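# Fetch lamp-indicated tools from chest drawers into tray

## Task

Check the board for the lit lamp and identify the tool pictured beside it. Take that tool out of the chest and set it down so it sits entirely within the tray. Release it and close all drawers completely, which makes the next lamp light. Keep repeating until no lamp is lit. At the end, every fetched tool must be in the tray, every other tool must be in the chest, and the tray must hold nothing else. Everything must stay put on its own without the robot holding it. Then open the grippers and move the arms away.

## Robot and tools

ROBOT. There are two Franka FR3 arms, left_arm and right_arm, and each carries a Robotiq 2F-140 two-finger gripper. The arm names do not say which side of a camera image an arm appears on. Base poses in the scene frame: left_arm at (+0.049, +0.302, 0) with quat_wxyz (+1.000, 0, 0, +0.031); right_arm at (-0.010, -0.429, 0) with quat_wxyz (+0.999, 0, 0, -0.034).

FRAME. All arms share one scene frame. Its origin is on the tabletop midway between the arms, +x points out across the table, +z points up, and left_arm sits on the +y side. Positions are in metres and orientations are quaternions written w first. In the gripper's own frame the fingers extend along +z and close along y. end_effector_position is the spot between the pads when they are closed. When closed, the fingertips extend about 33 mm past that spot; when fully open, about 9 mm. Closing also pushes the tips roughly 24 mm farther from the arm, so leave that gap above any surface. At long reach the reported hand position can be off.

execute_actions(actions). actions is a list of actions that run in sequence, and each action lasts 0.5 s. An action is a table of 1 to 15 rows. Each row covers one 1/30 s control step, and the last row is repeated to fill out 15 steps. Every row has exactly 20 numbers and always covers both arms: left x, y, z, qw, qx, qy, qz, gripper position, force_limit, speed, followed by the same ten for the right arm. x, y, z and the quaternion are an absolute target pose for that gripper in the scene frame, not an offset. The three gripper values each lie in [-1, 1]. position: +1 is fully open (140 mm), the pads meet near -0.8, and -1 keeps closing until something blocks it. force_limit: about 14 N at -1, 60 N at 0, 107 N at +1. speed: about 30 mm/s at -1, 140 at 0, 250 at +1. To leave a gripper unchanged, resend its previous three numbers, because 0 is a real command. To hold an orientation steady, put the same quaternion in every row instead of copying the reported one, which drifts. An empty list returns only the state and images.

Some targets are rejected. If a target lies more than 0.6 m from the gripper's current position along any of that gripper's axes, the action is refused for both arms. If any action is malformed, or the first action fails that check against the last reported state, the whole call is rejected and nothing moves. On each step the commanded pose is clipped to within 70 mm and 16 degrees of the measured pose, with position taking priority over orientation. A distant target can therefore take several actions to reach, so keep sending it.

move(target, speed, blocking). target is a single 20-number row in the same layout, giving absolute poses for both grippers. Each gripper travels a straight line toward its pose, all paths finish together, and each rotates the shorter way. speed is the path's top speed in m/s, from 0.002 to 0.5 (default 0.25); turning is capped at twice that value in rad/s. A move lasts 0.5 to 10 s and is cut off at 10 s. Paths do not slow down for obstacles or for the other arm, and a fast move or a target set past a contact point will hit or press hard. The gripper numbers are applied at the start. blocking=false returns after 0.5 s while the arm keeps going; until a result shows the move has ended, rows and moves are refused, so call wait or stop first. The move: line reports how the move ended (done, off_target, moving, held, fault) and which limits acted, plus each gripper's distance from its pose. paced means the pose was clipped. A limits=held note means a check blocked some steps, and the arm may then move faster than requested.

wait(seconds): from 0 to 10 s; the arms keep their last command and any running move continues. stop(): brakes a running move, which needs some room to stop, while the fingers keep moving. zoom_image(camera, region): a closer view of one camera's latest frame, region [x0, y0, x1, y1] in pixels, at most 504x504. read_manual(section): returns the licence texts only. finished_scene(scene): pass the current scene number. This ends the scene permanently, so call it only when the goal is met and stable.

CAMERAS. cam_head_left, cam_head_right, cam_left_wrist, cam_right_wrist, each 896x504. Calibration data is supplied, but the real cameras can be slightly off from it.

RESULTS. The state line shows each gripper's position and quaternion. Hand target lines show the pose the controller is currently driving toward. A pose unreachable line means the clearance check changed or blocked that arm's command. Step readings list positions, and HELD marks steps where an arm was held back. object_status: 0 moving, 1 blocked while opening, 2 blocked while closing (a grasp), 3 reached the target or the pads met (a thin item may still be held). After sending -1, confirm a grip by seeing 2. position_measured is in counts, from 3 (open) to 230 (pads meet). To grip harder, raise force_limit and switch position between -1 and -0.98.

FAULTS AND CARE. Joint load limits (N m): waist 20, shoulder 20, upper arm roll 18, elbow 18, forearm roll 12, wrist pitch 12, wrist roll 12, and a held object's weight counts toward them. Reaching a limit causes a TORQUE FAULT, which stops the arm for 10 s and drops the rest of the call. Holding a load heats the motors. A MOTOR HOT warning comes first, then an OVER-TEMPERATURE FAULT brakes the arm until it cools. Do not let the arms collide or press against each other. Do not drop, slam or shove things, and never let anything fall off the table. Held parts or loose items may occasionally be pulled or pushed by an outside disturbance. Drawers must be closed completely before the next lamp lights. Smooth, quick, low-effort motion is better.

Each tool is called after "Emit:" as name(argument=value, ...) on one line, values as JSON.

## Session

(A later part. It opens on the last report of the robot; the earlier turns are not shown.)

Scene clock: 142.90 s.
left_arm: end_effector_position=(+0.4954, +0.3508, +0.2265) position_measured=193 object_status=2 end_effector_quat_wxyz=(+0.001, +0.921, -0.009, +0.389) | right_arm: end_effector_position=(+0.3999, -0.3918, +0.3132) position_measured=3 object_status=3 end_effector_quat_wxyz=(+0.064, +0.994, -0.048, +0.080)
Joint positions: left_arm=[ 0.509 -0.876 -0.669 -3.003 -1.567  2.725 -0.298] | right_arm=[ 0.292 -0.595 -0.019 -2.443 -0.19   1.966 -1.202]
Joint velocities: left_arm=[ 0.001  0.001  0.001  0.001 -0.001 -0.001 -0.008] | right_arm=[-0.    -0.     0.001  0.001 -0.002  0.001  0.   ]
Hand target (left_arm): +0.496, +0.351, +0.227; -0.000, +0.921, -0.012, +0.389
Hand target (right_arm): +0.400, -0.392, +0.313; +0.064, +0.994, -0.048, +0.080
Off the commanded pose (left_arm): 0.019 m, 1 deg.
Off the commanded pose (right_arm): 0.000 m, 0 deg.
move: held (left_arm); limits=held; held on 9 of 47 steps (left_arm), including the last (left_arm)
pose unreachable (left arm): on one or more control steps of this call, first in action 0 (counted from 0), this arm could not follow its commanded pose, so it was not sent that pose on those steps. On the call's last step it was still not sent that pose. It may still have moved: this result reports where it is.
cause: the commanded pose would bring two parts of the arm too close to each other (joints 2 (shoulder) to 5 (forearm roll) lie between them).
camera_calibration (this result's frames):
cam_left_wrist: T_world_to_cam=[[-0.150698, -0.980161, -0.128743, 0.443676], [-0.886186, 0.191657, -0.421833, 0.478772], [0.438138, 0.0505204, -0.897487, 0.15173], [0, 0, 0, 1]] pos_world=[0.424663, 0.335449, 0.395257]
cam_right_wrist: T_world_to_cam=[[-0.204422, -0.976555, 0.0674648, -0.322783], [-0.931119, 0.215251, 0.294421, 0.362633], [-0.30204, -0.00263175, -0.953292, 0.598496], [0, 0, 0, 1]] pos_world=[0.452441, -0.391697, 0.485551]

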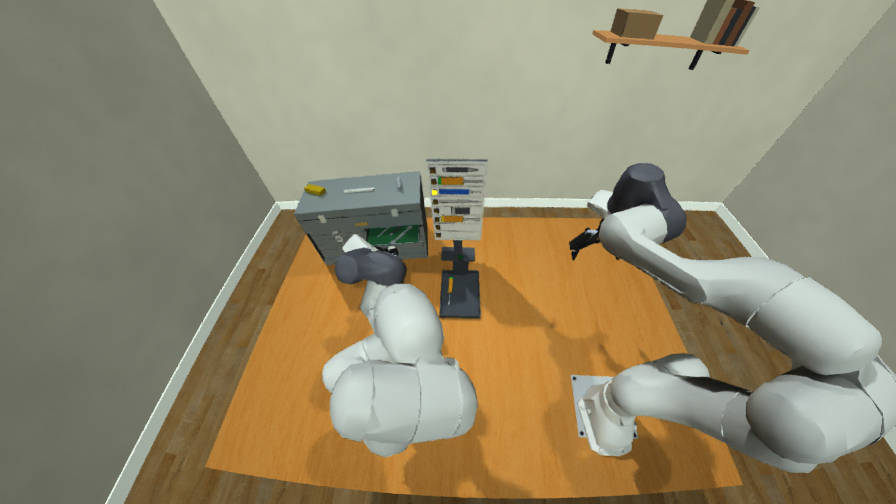

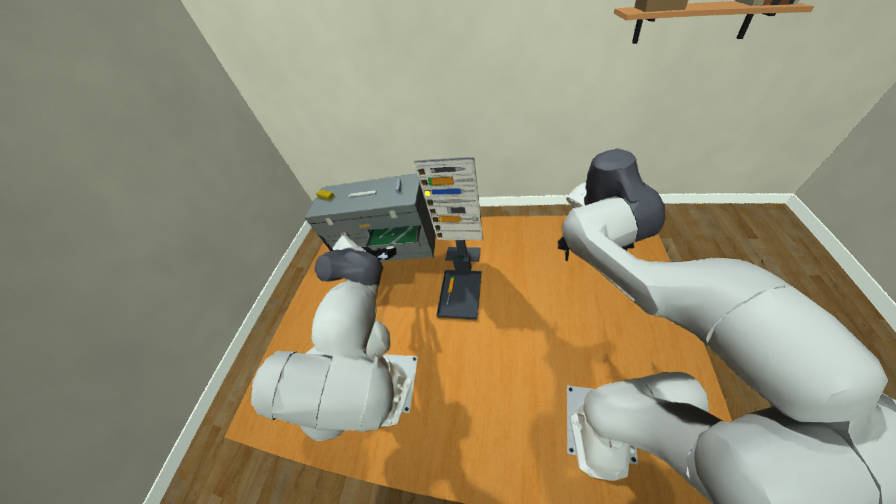

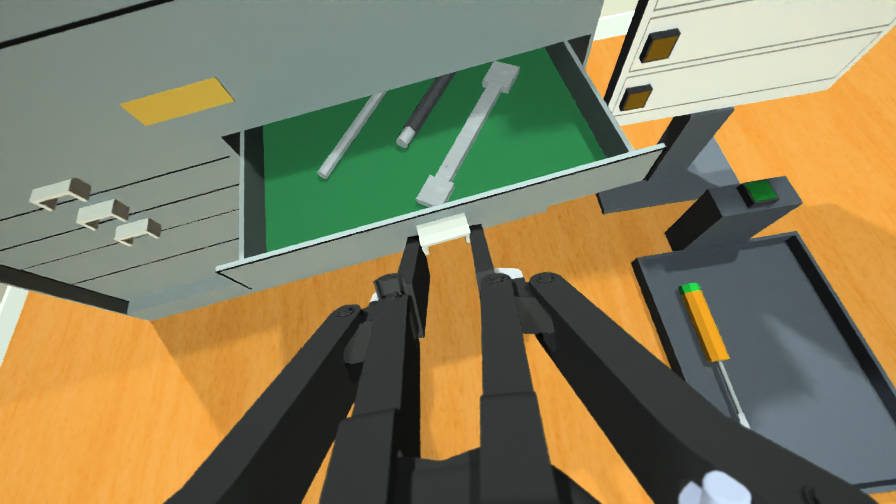

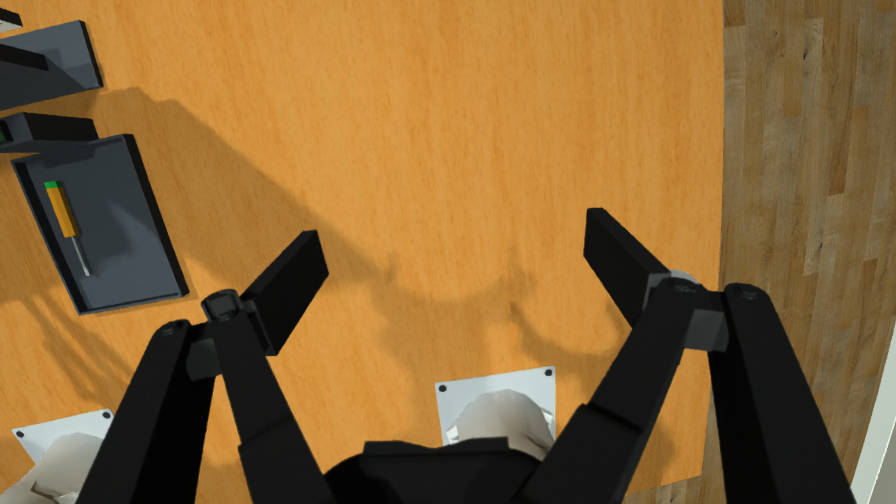

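Emit:
move(target=[0.611,0.36,0.228,0,0.924,0,0.383,-1,0,0,0.4,-0.392,0.313,0.064,0.994,-0.048,0.08,1,0,0], speed=0.1)

Emit:
move(target=[0.611,0.36,0.228,0,0.924,0,0.383,0,0,0,0.4,-0.392,0.313,0.064,0.994,-0.048,0.08,1,0,0])

Emit:
move(target=[0.56,0.38,0.25,0,0.924,0,0.383,0,0,0,0.4,-0.392,0.313,0.064,0.994,-0.048,0.08,1,0,0])

Emit:
move(target=[0.55,0.607,0.25,0,0.924,0,0.383,0,0,0,0.4,-0.392,0.313,0.064,0.994,-0.048,0.08,1,0,0])

Emit:
move(target=[0.593,0.607,0.227,0,0.924,0,0.383,0,0,0,0.4,-0.392,0.313,0.064,0.994,-0.048,0.08,1,0,0], speed=0.08)

Scene clock: 148.13 s.
left_arm: end_effector_position=(+0.6080, +0.3605, +0.2269) position_measured=193 object_status=2 end_effector_quat_wxyz=(-0.000, +0.925, +0.005, +0.379) | right_arm: end_effector_position=(+0.3999, -0.3918, +0.3132) position_measured=3 object_status=3 end_effector_quat_wxyz=(+0.064, +0.994, -0.048, +0.080)
Joint positions: left_arm=[ 0.74  -0.395 -0.834 -2.623 -1.603  2.936 -0.176] | right_arm=[ 0.292 -0.595 -0.019 -2.443 -0.19   1.966 -1.202]
Joint velocities: left_arm=[ 0.001  0.007 -0.007  0.006 -0.031  0.016  0.047] | right_arm=[-0.     0.001 -0.    -0.     0.001  0.002  0.   ]
Hand target (left_arm): +0.610, +0.359, +0.228; -0.002, +0.925, -0.001, +0.380
Hand target (right_arm): +0.400, -0.392, +0.313; +0.064, +0.994, -0.048, +0.080
Off the commanded pose (left_arm): 0.003 m, 1 deg.
Off the commanded pose (right_arm): 0.000 m, 0 deg.
move: done; limits=paced
camera_calibration (this result's frames):
cam_left_wrist: T_world_to_cam=[[-0.12591, -0.985101, -0.117143, 0.454214], [-0.900029, 0.163097, -0.404162, 0.5916], [0.417246, 0.0545445, -0.907155, 0.115705], [0, 0, 0, 1]] pos_world=[0.54137, 0.344647, 0.397273]
cam_right_wrist: T_world_to_cam=[[-0.204422, -0.976555, 0.067465, -0.322783], [-0.931119, 0.215251, 0.294421, 0.362633], [-0.30204, -0.0026319, -0.953292, 0.598496], [0, 0, 0, 1]] pos_world=[0.452441, -0.391697, 0.485551]

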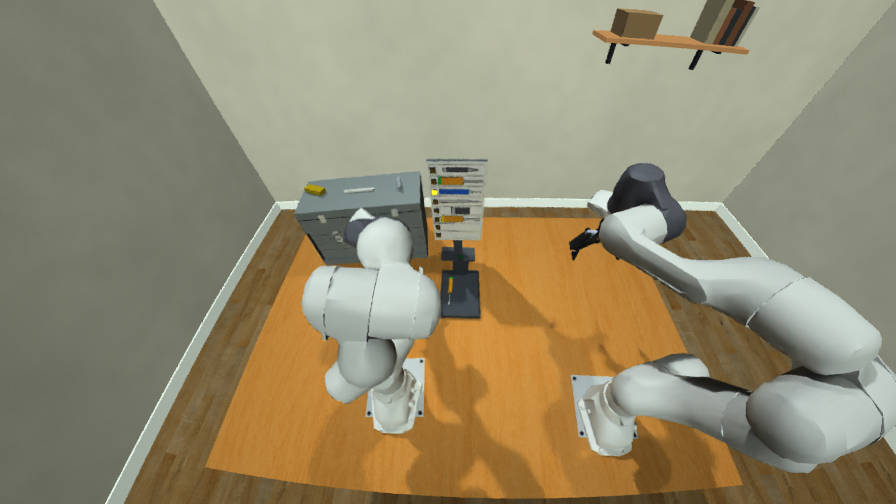

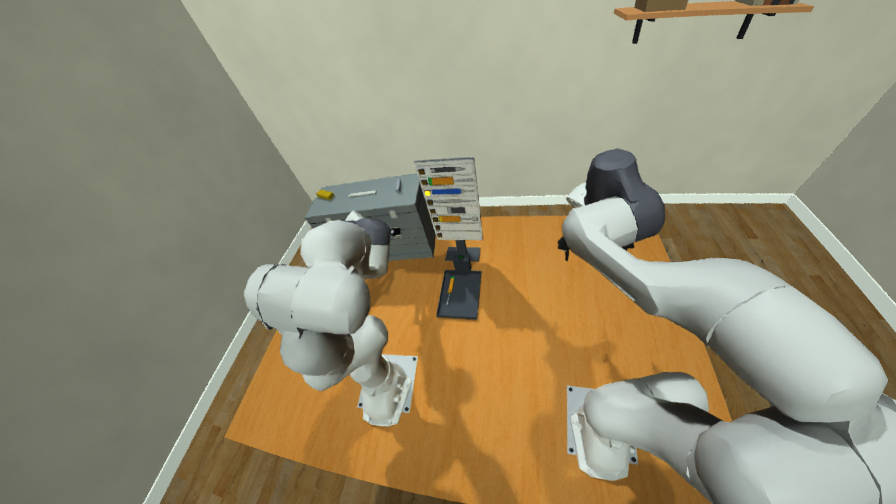

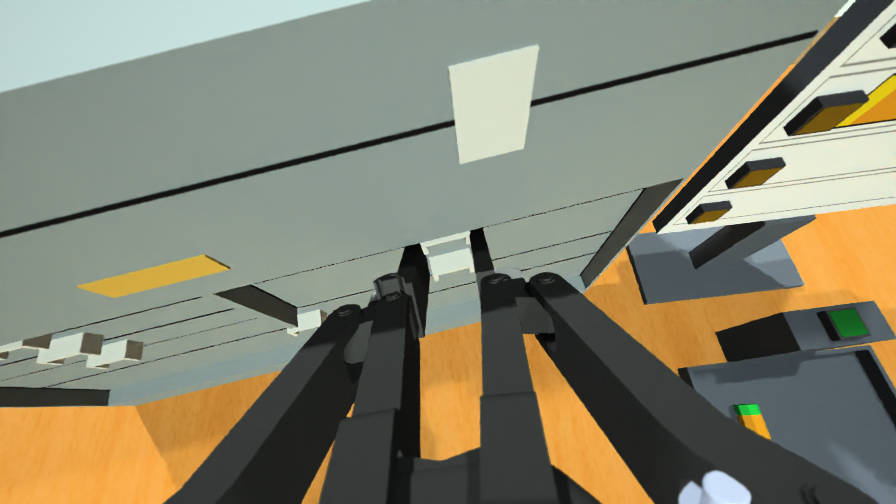

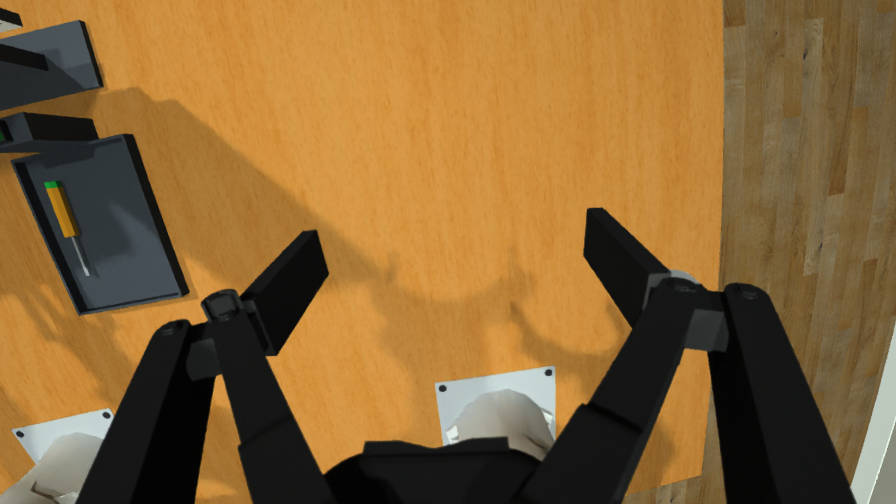

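Scene clock: 148.83 s.
left_arm: end_effector_position=(+0.6086, +0.3594, +0.2258) position_measured=129 object_status=3 end_effector_quat_wxyz=(+0.002, +0.925, +0.005, +0.380) | right_arm: end_effector_position=(+0.3999, -0.3918, +0.3132) position_measured=3 object_status=3 end_effector_quat_wxyz=(+0.064, +0.994, -0.048, +0.080)
Joint positions: left_arm=[ 0.739 -0.389 -0.834 -2.62  -1.623  2.936 -0.156] | right_arm=[ 0.292 -0.595 -0.019 -2.443 -0.19   1.966 -1.202]
Joint velocities: left_arm=[ 0.     0.002 -0.001 -0.001 -0.012  0.     0.027] | right_arm=[ 0.001 -0.001 -0.001 -0.001 -0.001  0.001  0.002]
Hand target (left_arm): +0.611, +0.360, +0.228; -0.000, +0.924, +0.000, +0.382
Hand target (right_arm): +0.400, -0.392, +0.313; +0.064, +0.994, -0.048, +0.080
Off the commanded pose (left_arm): 0.003 m, 1 deg.
Off the commanded pose (right_arm): 0.000 m, 0 deg.
move: done
camera_calibration (this result's frames):
cam_left_wrist: T_world_to_cam=[[-0.128182, -0.985177, -0.113996, 0.453828], [-0.898451, 0.164026, -0.407285, 0.591319], [0.419947, 0.0502135, -0.906159, 0.114187], [0, 0, 0, 1]] pos_world=[0.541491, 0.344376, 0.396042]
cam_right_wrist: T_world_to_cam=[[-0.204422, -0.976555, 0.0674649, -0.322783], [-0.931119, 0.215251, 0.294421, 0.362633], [-0.30204, -0.00263184, -0.953292, 0.598496], [0, 0, 0, 1]] pos_world=[0.452441, -0.391697, 0.485551]

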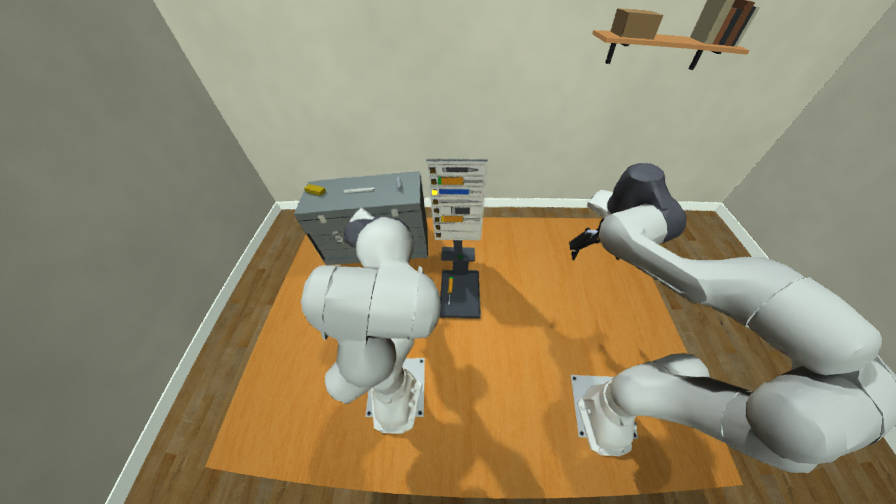

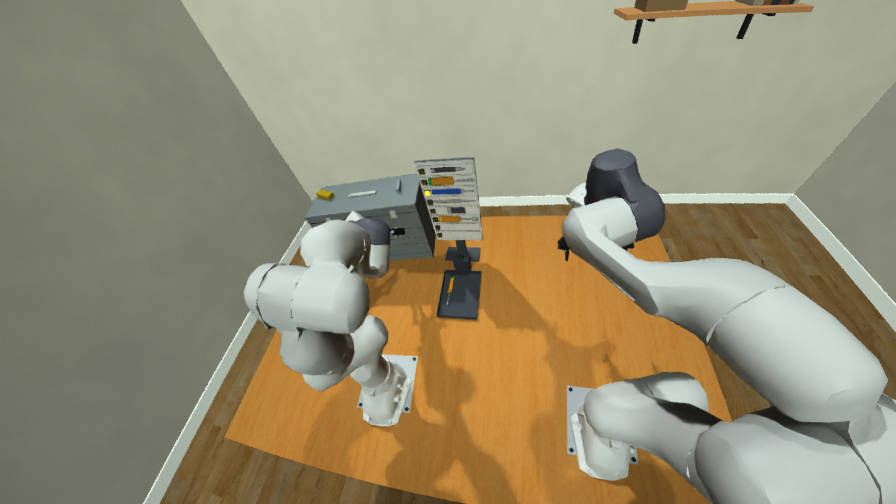

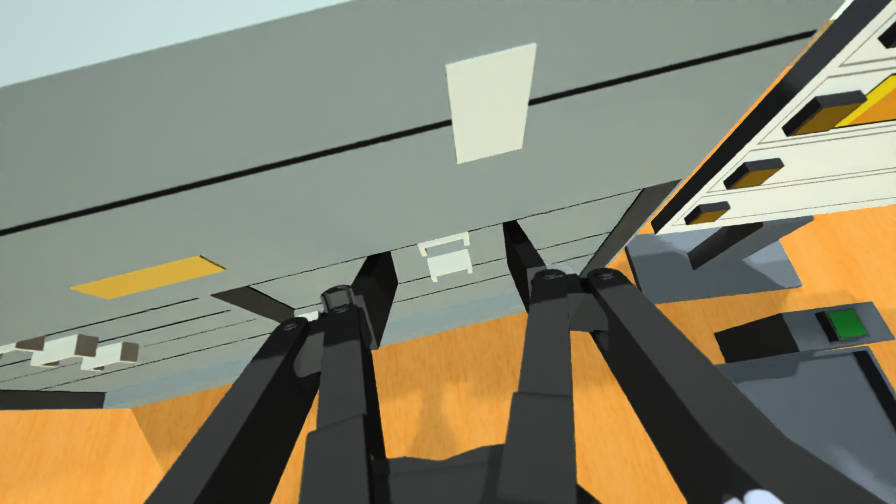

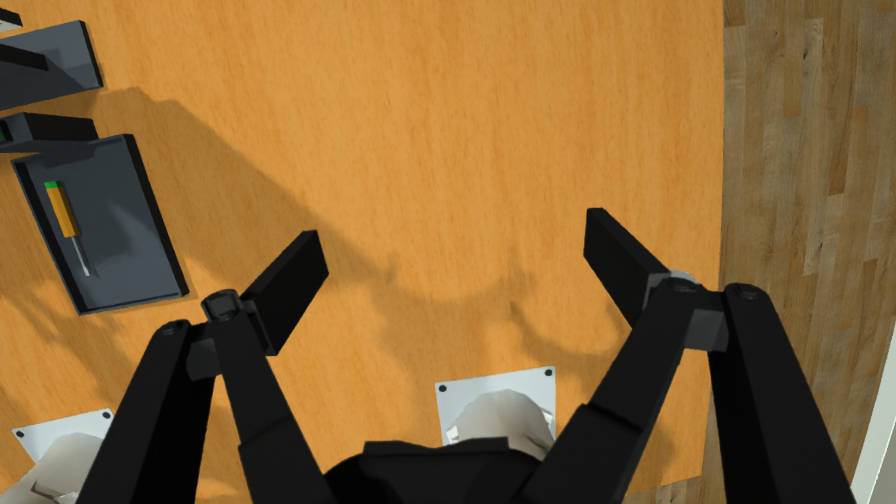

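Scene clock: 149.93 s.
left_arm: end_effector_position=(+0.5613, +0.3809, +0.2509) position_measured=129 object_status=3 end_effector_quat_wxyz=(-0.003, +0.923, -0.004, +0.385) | right_arm: end_effector_position=(+0.3999, -0.3918, +0.3132) position_measured=3 object_status=3 end_effector_quat_wxyz=(+0.064, +0.994, -0.048, +0.080)
Joint positions: left_arm=[ 0.673 -0.625 -0.677 -2.772 -1.496  2.773 -0.24 ] | right_arm=[ 0.292 -0.595 -0.019 -2.443 -0.19   1.966 -1.202]
Joint velocities: left_arm=[ 0.    -0.003 -0.001  0.001  0.009 -0.014 -0.035] | right_arm=[ 0.    -0.001  0.001  0.     0.001  0.     0.002]
Hand target (left_arm): +0.561, +0.380, +0.250; +0.001, +0.923, +0.000, +0.384
Hand target (right_arm): +0.400, -0.392, +0.313; +0.064, +0.994, -0.048, +0.080
Off the commanded pose (left_arm): 0.002 m, 1 deg.
Off the commanded pose (right_arm): 0.000 m, 0 deg.
move: done
camera_calibration (this result's frames):
cam_left_wrist: T_world_to_cam=[[-0.13998, -0.981427, -0.131173, 0.48128], [-0.891252, 0.182602, -0.415123, 0.546334], [0.431366, 0.0587996, -0.900259, 0.144541], [0, 0, 0, 1]] pos_world=[0.49194, 0.36408, 0.420051]
cam_right_wrist: T_world_to_cam=[[-0.204422, -0.976555, 0.0674648, -0.322783], [-0.931119, 0.215251, 0.294421, 0.362633], [-0.30204, -0.0026317, -0.953291, 0.598496], [0, 0, 0, 1]] pos_world=[0.452441, -0.391697, 0.485551]

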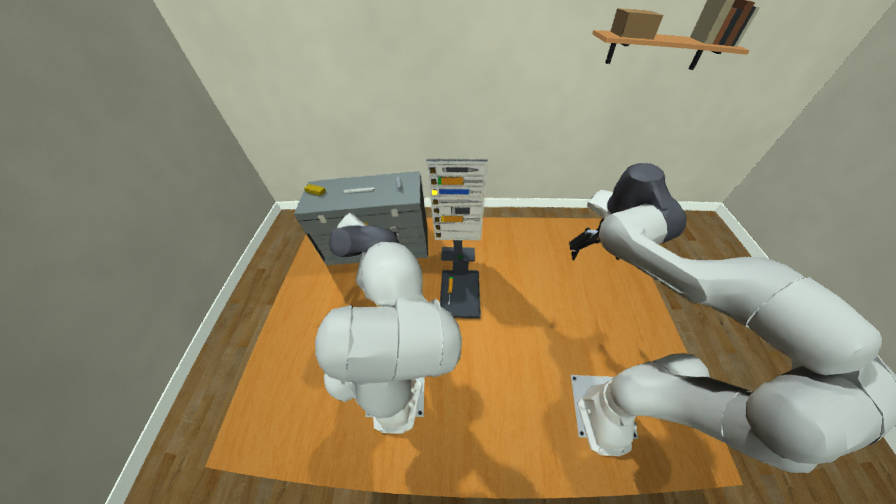

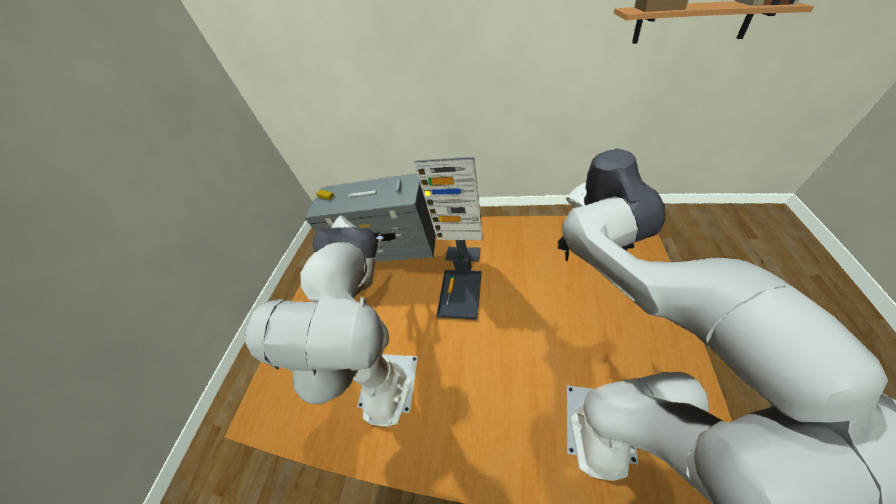

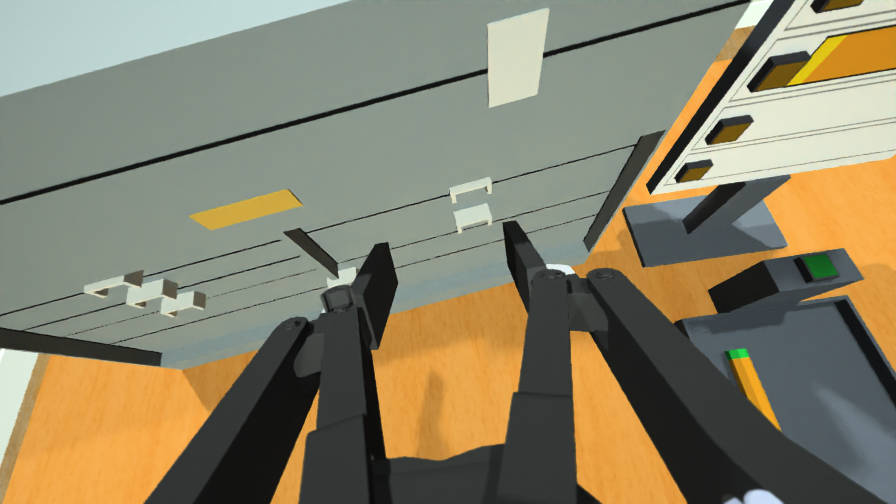

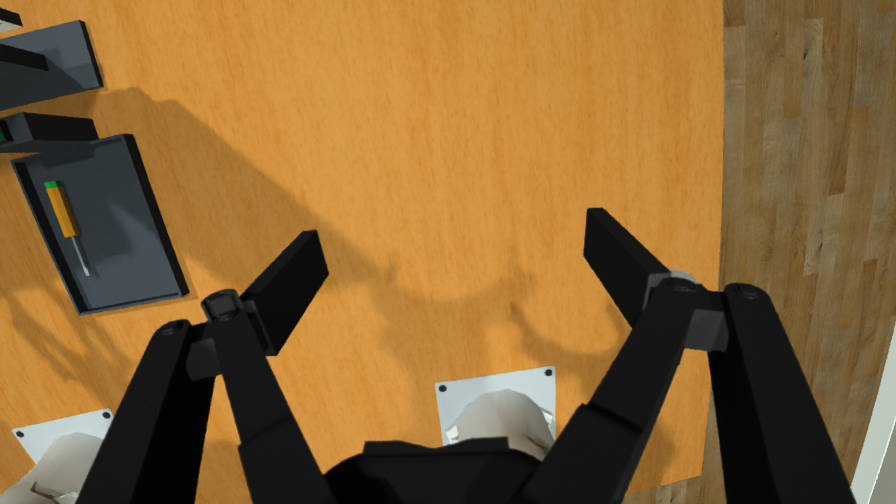

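Scene clock: 151.60 s.
left_arm: end_effector_position=(+0.5516, +0.6062, +0.2498) position_measured=129 object_status=3 end_effector_quat_wxyz=(+0.001, +0.925, +0.008, +0.380) | right_arm: end_effector_position=(+0.3999, -0.3918, +0.3132) position_measured=3 object_status=3 end_effector_quat_wxyz=(+0.064, +0.994, -0.048, +0.080)
Joint positions: left_arm=[ 0.939 -0.251 -0.329 -2.492 -1.228  2.587  0.054] | right_arm=[ 0.292 -0.595 -0.019 -2.443 -0.19   1.966 -1.202]
Joint velocities: left_arm=[-0.001  0.001  0.    -0.001  0.    -0.005  0.03 ] | right_arm=[-0.    -0.002 -0.001 -0.001  0.001 -0.001 -0.   ]
Hand target (left_arm): +0.552, +0.606, +0.250; -0.000, +0.925, -0.000, +0.379
Hand target (right_arm): +0.400, -0.392, +0.313; +0.064, +0.994, -0.048, +0.080
Off the commanded pose (left_arm): 0.002 m, 1 deg.
Off the commanded pose (right_arm): 0.000 m, 0 deg.
move: done
camera_calibration (this result's frames):
cam_left_wrist: T_world_to_cam=[[-0.122258, -0.986074, -0.112742, 0.689327], [-0.899711, 0.158069, -0.40686, 0.51362], [0.419015, 0.0516935, -0.906507, 0.147188], [0, 0, 0, 1]] pos_world=[0.484712, 0.590931, 0.420115]
cam_right_wrist: T_world_to_cam=[[-0.204422, -0.976555, 0.0674649, -0.322783], [-0.931119, 0.215251, 0.294421, 0.362633], [-0.30204, -0.00263176, -0.953291, 0.598496], [0, 0, 0, 1]] pos_world=[0.452441, -0.391697, 0.485551]

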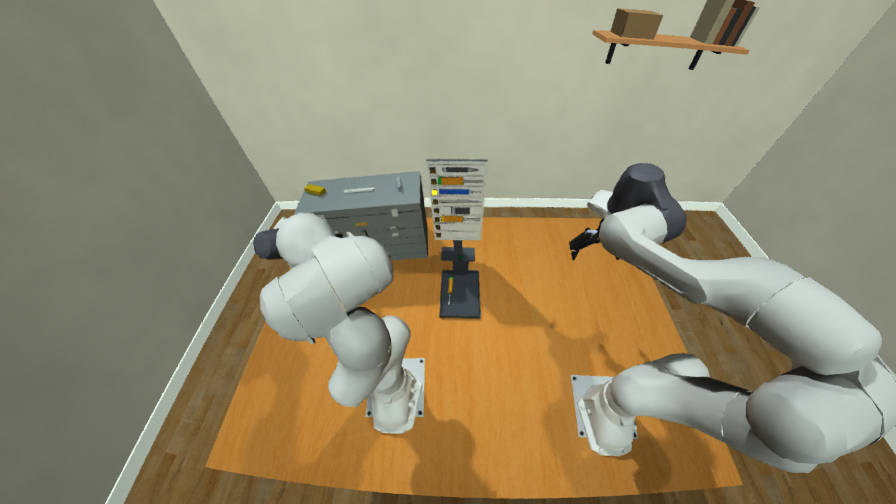

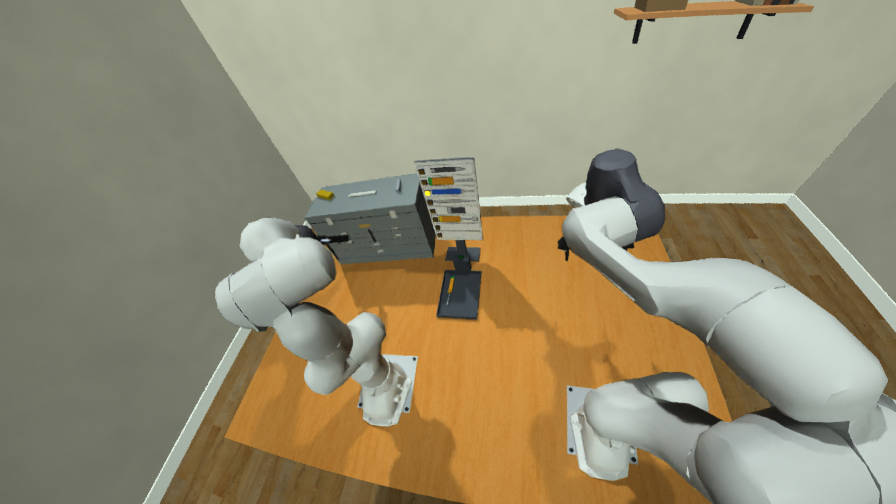

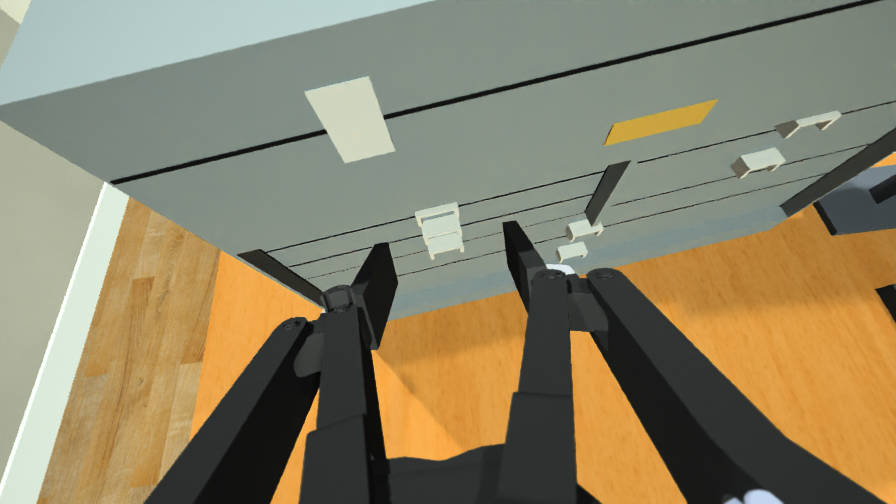

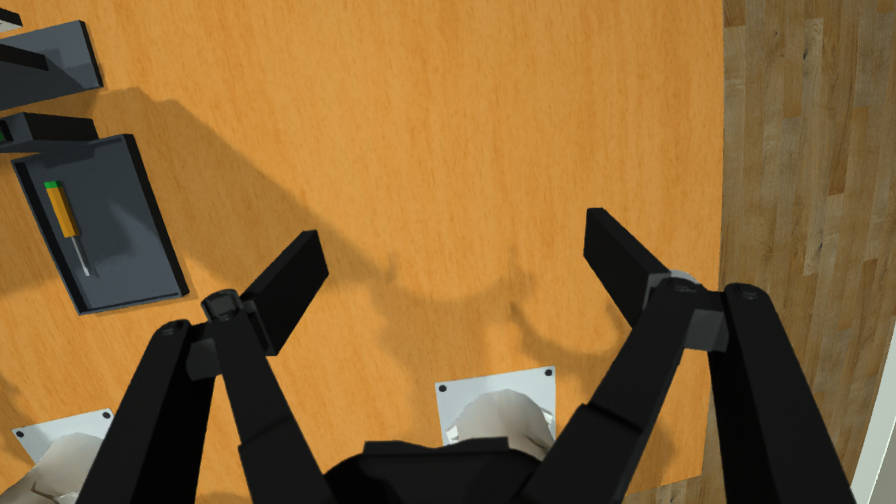

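Scene clock: 152.57 s.
left_arm: end_effector_position=(+0.5872, +0.6074, +0.2247) position_measured=129 object_status=3 end_effector_quat_wxyz=(+0.005, +0.925, +0.008, +0.379) | right_arm: end_effector_position=(+0.3999, -0.3918, +0.3132) position_measured=3 object_status=3 end_effector_quat_wxyz=(+0.064, +0.994, -0.048, +0.080)
Joint positions: left_arm=[ 0.914 -0.112 -0.368 -2.413 -1.282  2.673  0.094] | right_arm=[ 0.292 -0.595 -0.019 -2.443 -0.19   1.966 -1.202]
Joint velocities: left_arm=[-0.003  0.002 -0.003  0.001 -0.008  0.011  0.023] | right_arm=[ 0.     0.001 -0.001  0.     0.001  0.     0.001]
Hand target (left_arm): +0.593, +0.607, +0.227; +0.000, +0.924, -0.000, +0.382
Hand target (right_arm): +0.400, -0.392, +0.313; +0.064, +0.994, -0.048, +0.080
Off the commanded pose (left_arm): 0.006 m, 1 deg.
Off the commanded pose (right_arm): 0.000 m, 0 deg.
move: off_target (left_arm)
camera_calibration (this result's frames):
cam_left_wrist: T_world_to_cam=[[-0.124697, -0.986506, -0.106098, 0.69223], [-0.899557, 0.157523, -0.40741, 0.535552], [0.418626, 0.0446382, -0.907061, 0.114069], [0, 0, 0, 1]] pos_world=[0.520326, 0.593436, 0.395101]
cam_right_wrist: T_world_to_cam=[[-0.204422, -0.976555, 0.0674648, -0.322783], [-0.931119, 0.215251, 0.294421, 0.362633], [-0.30204, -0.00263171, -0.953292, 0.598496], [0, 0, 0, 1]] pos_world=[0.452441, -0.391697, 0.485551]

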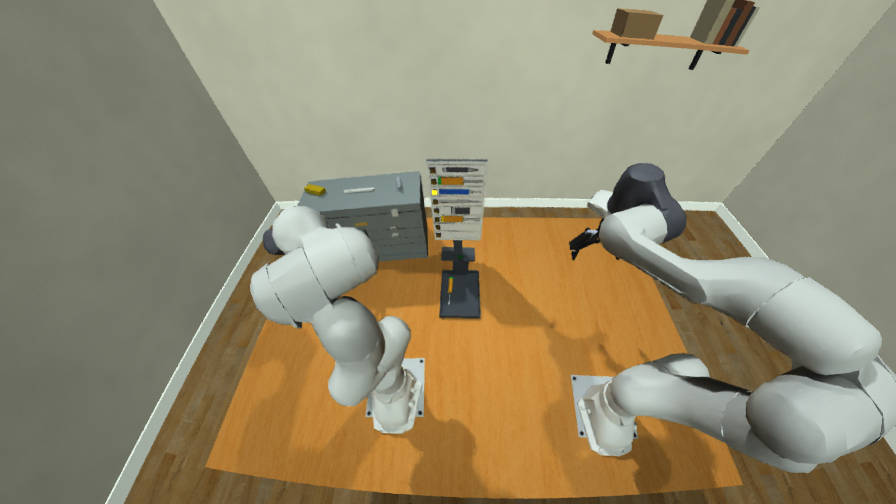

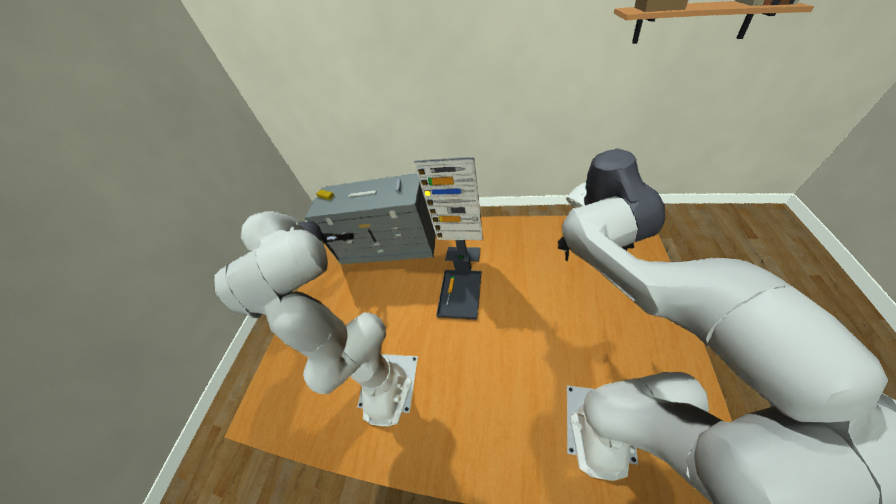

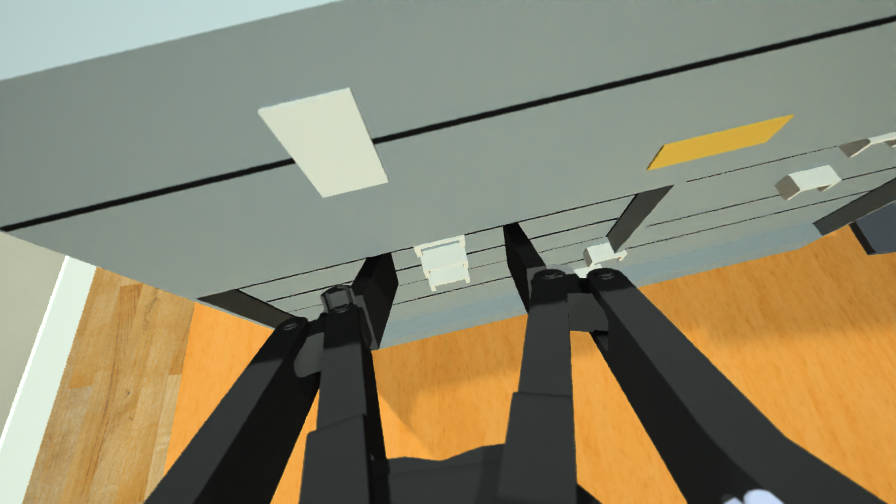

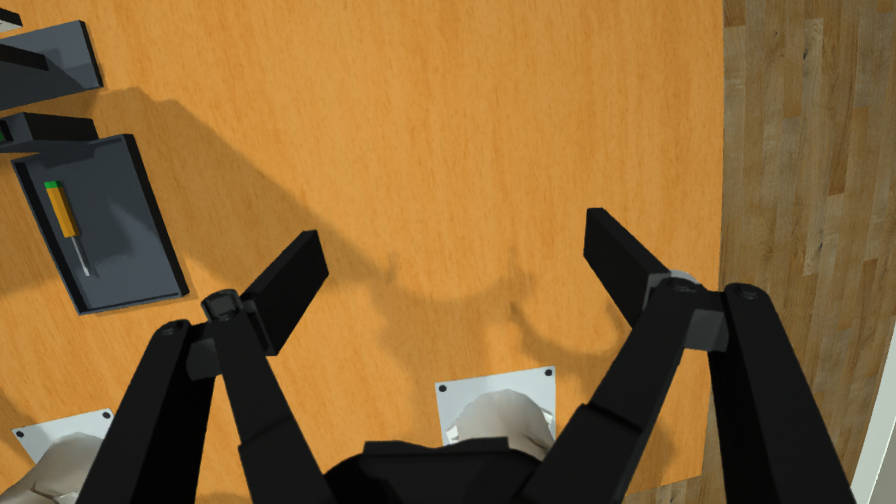

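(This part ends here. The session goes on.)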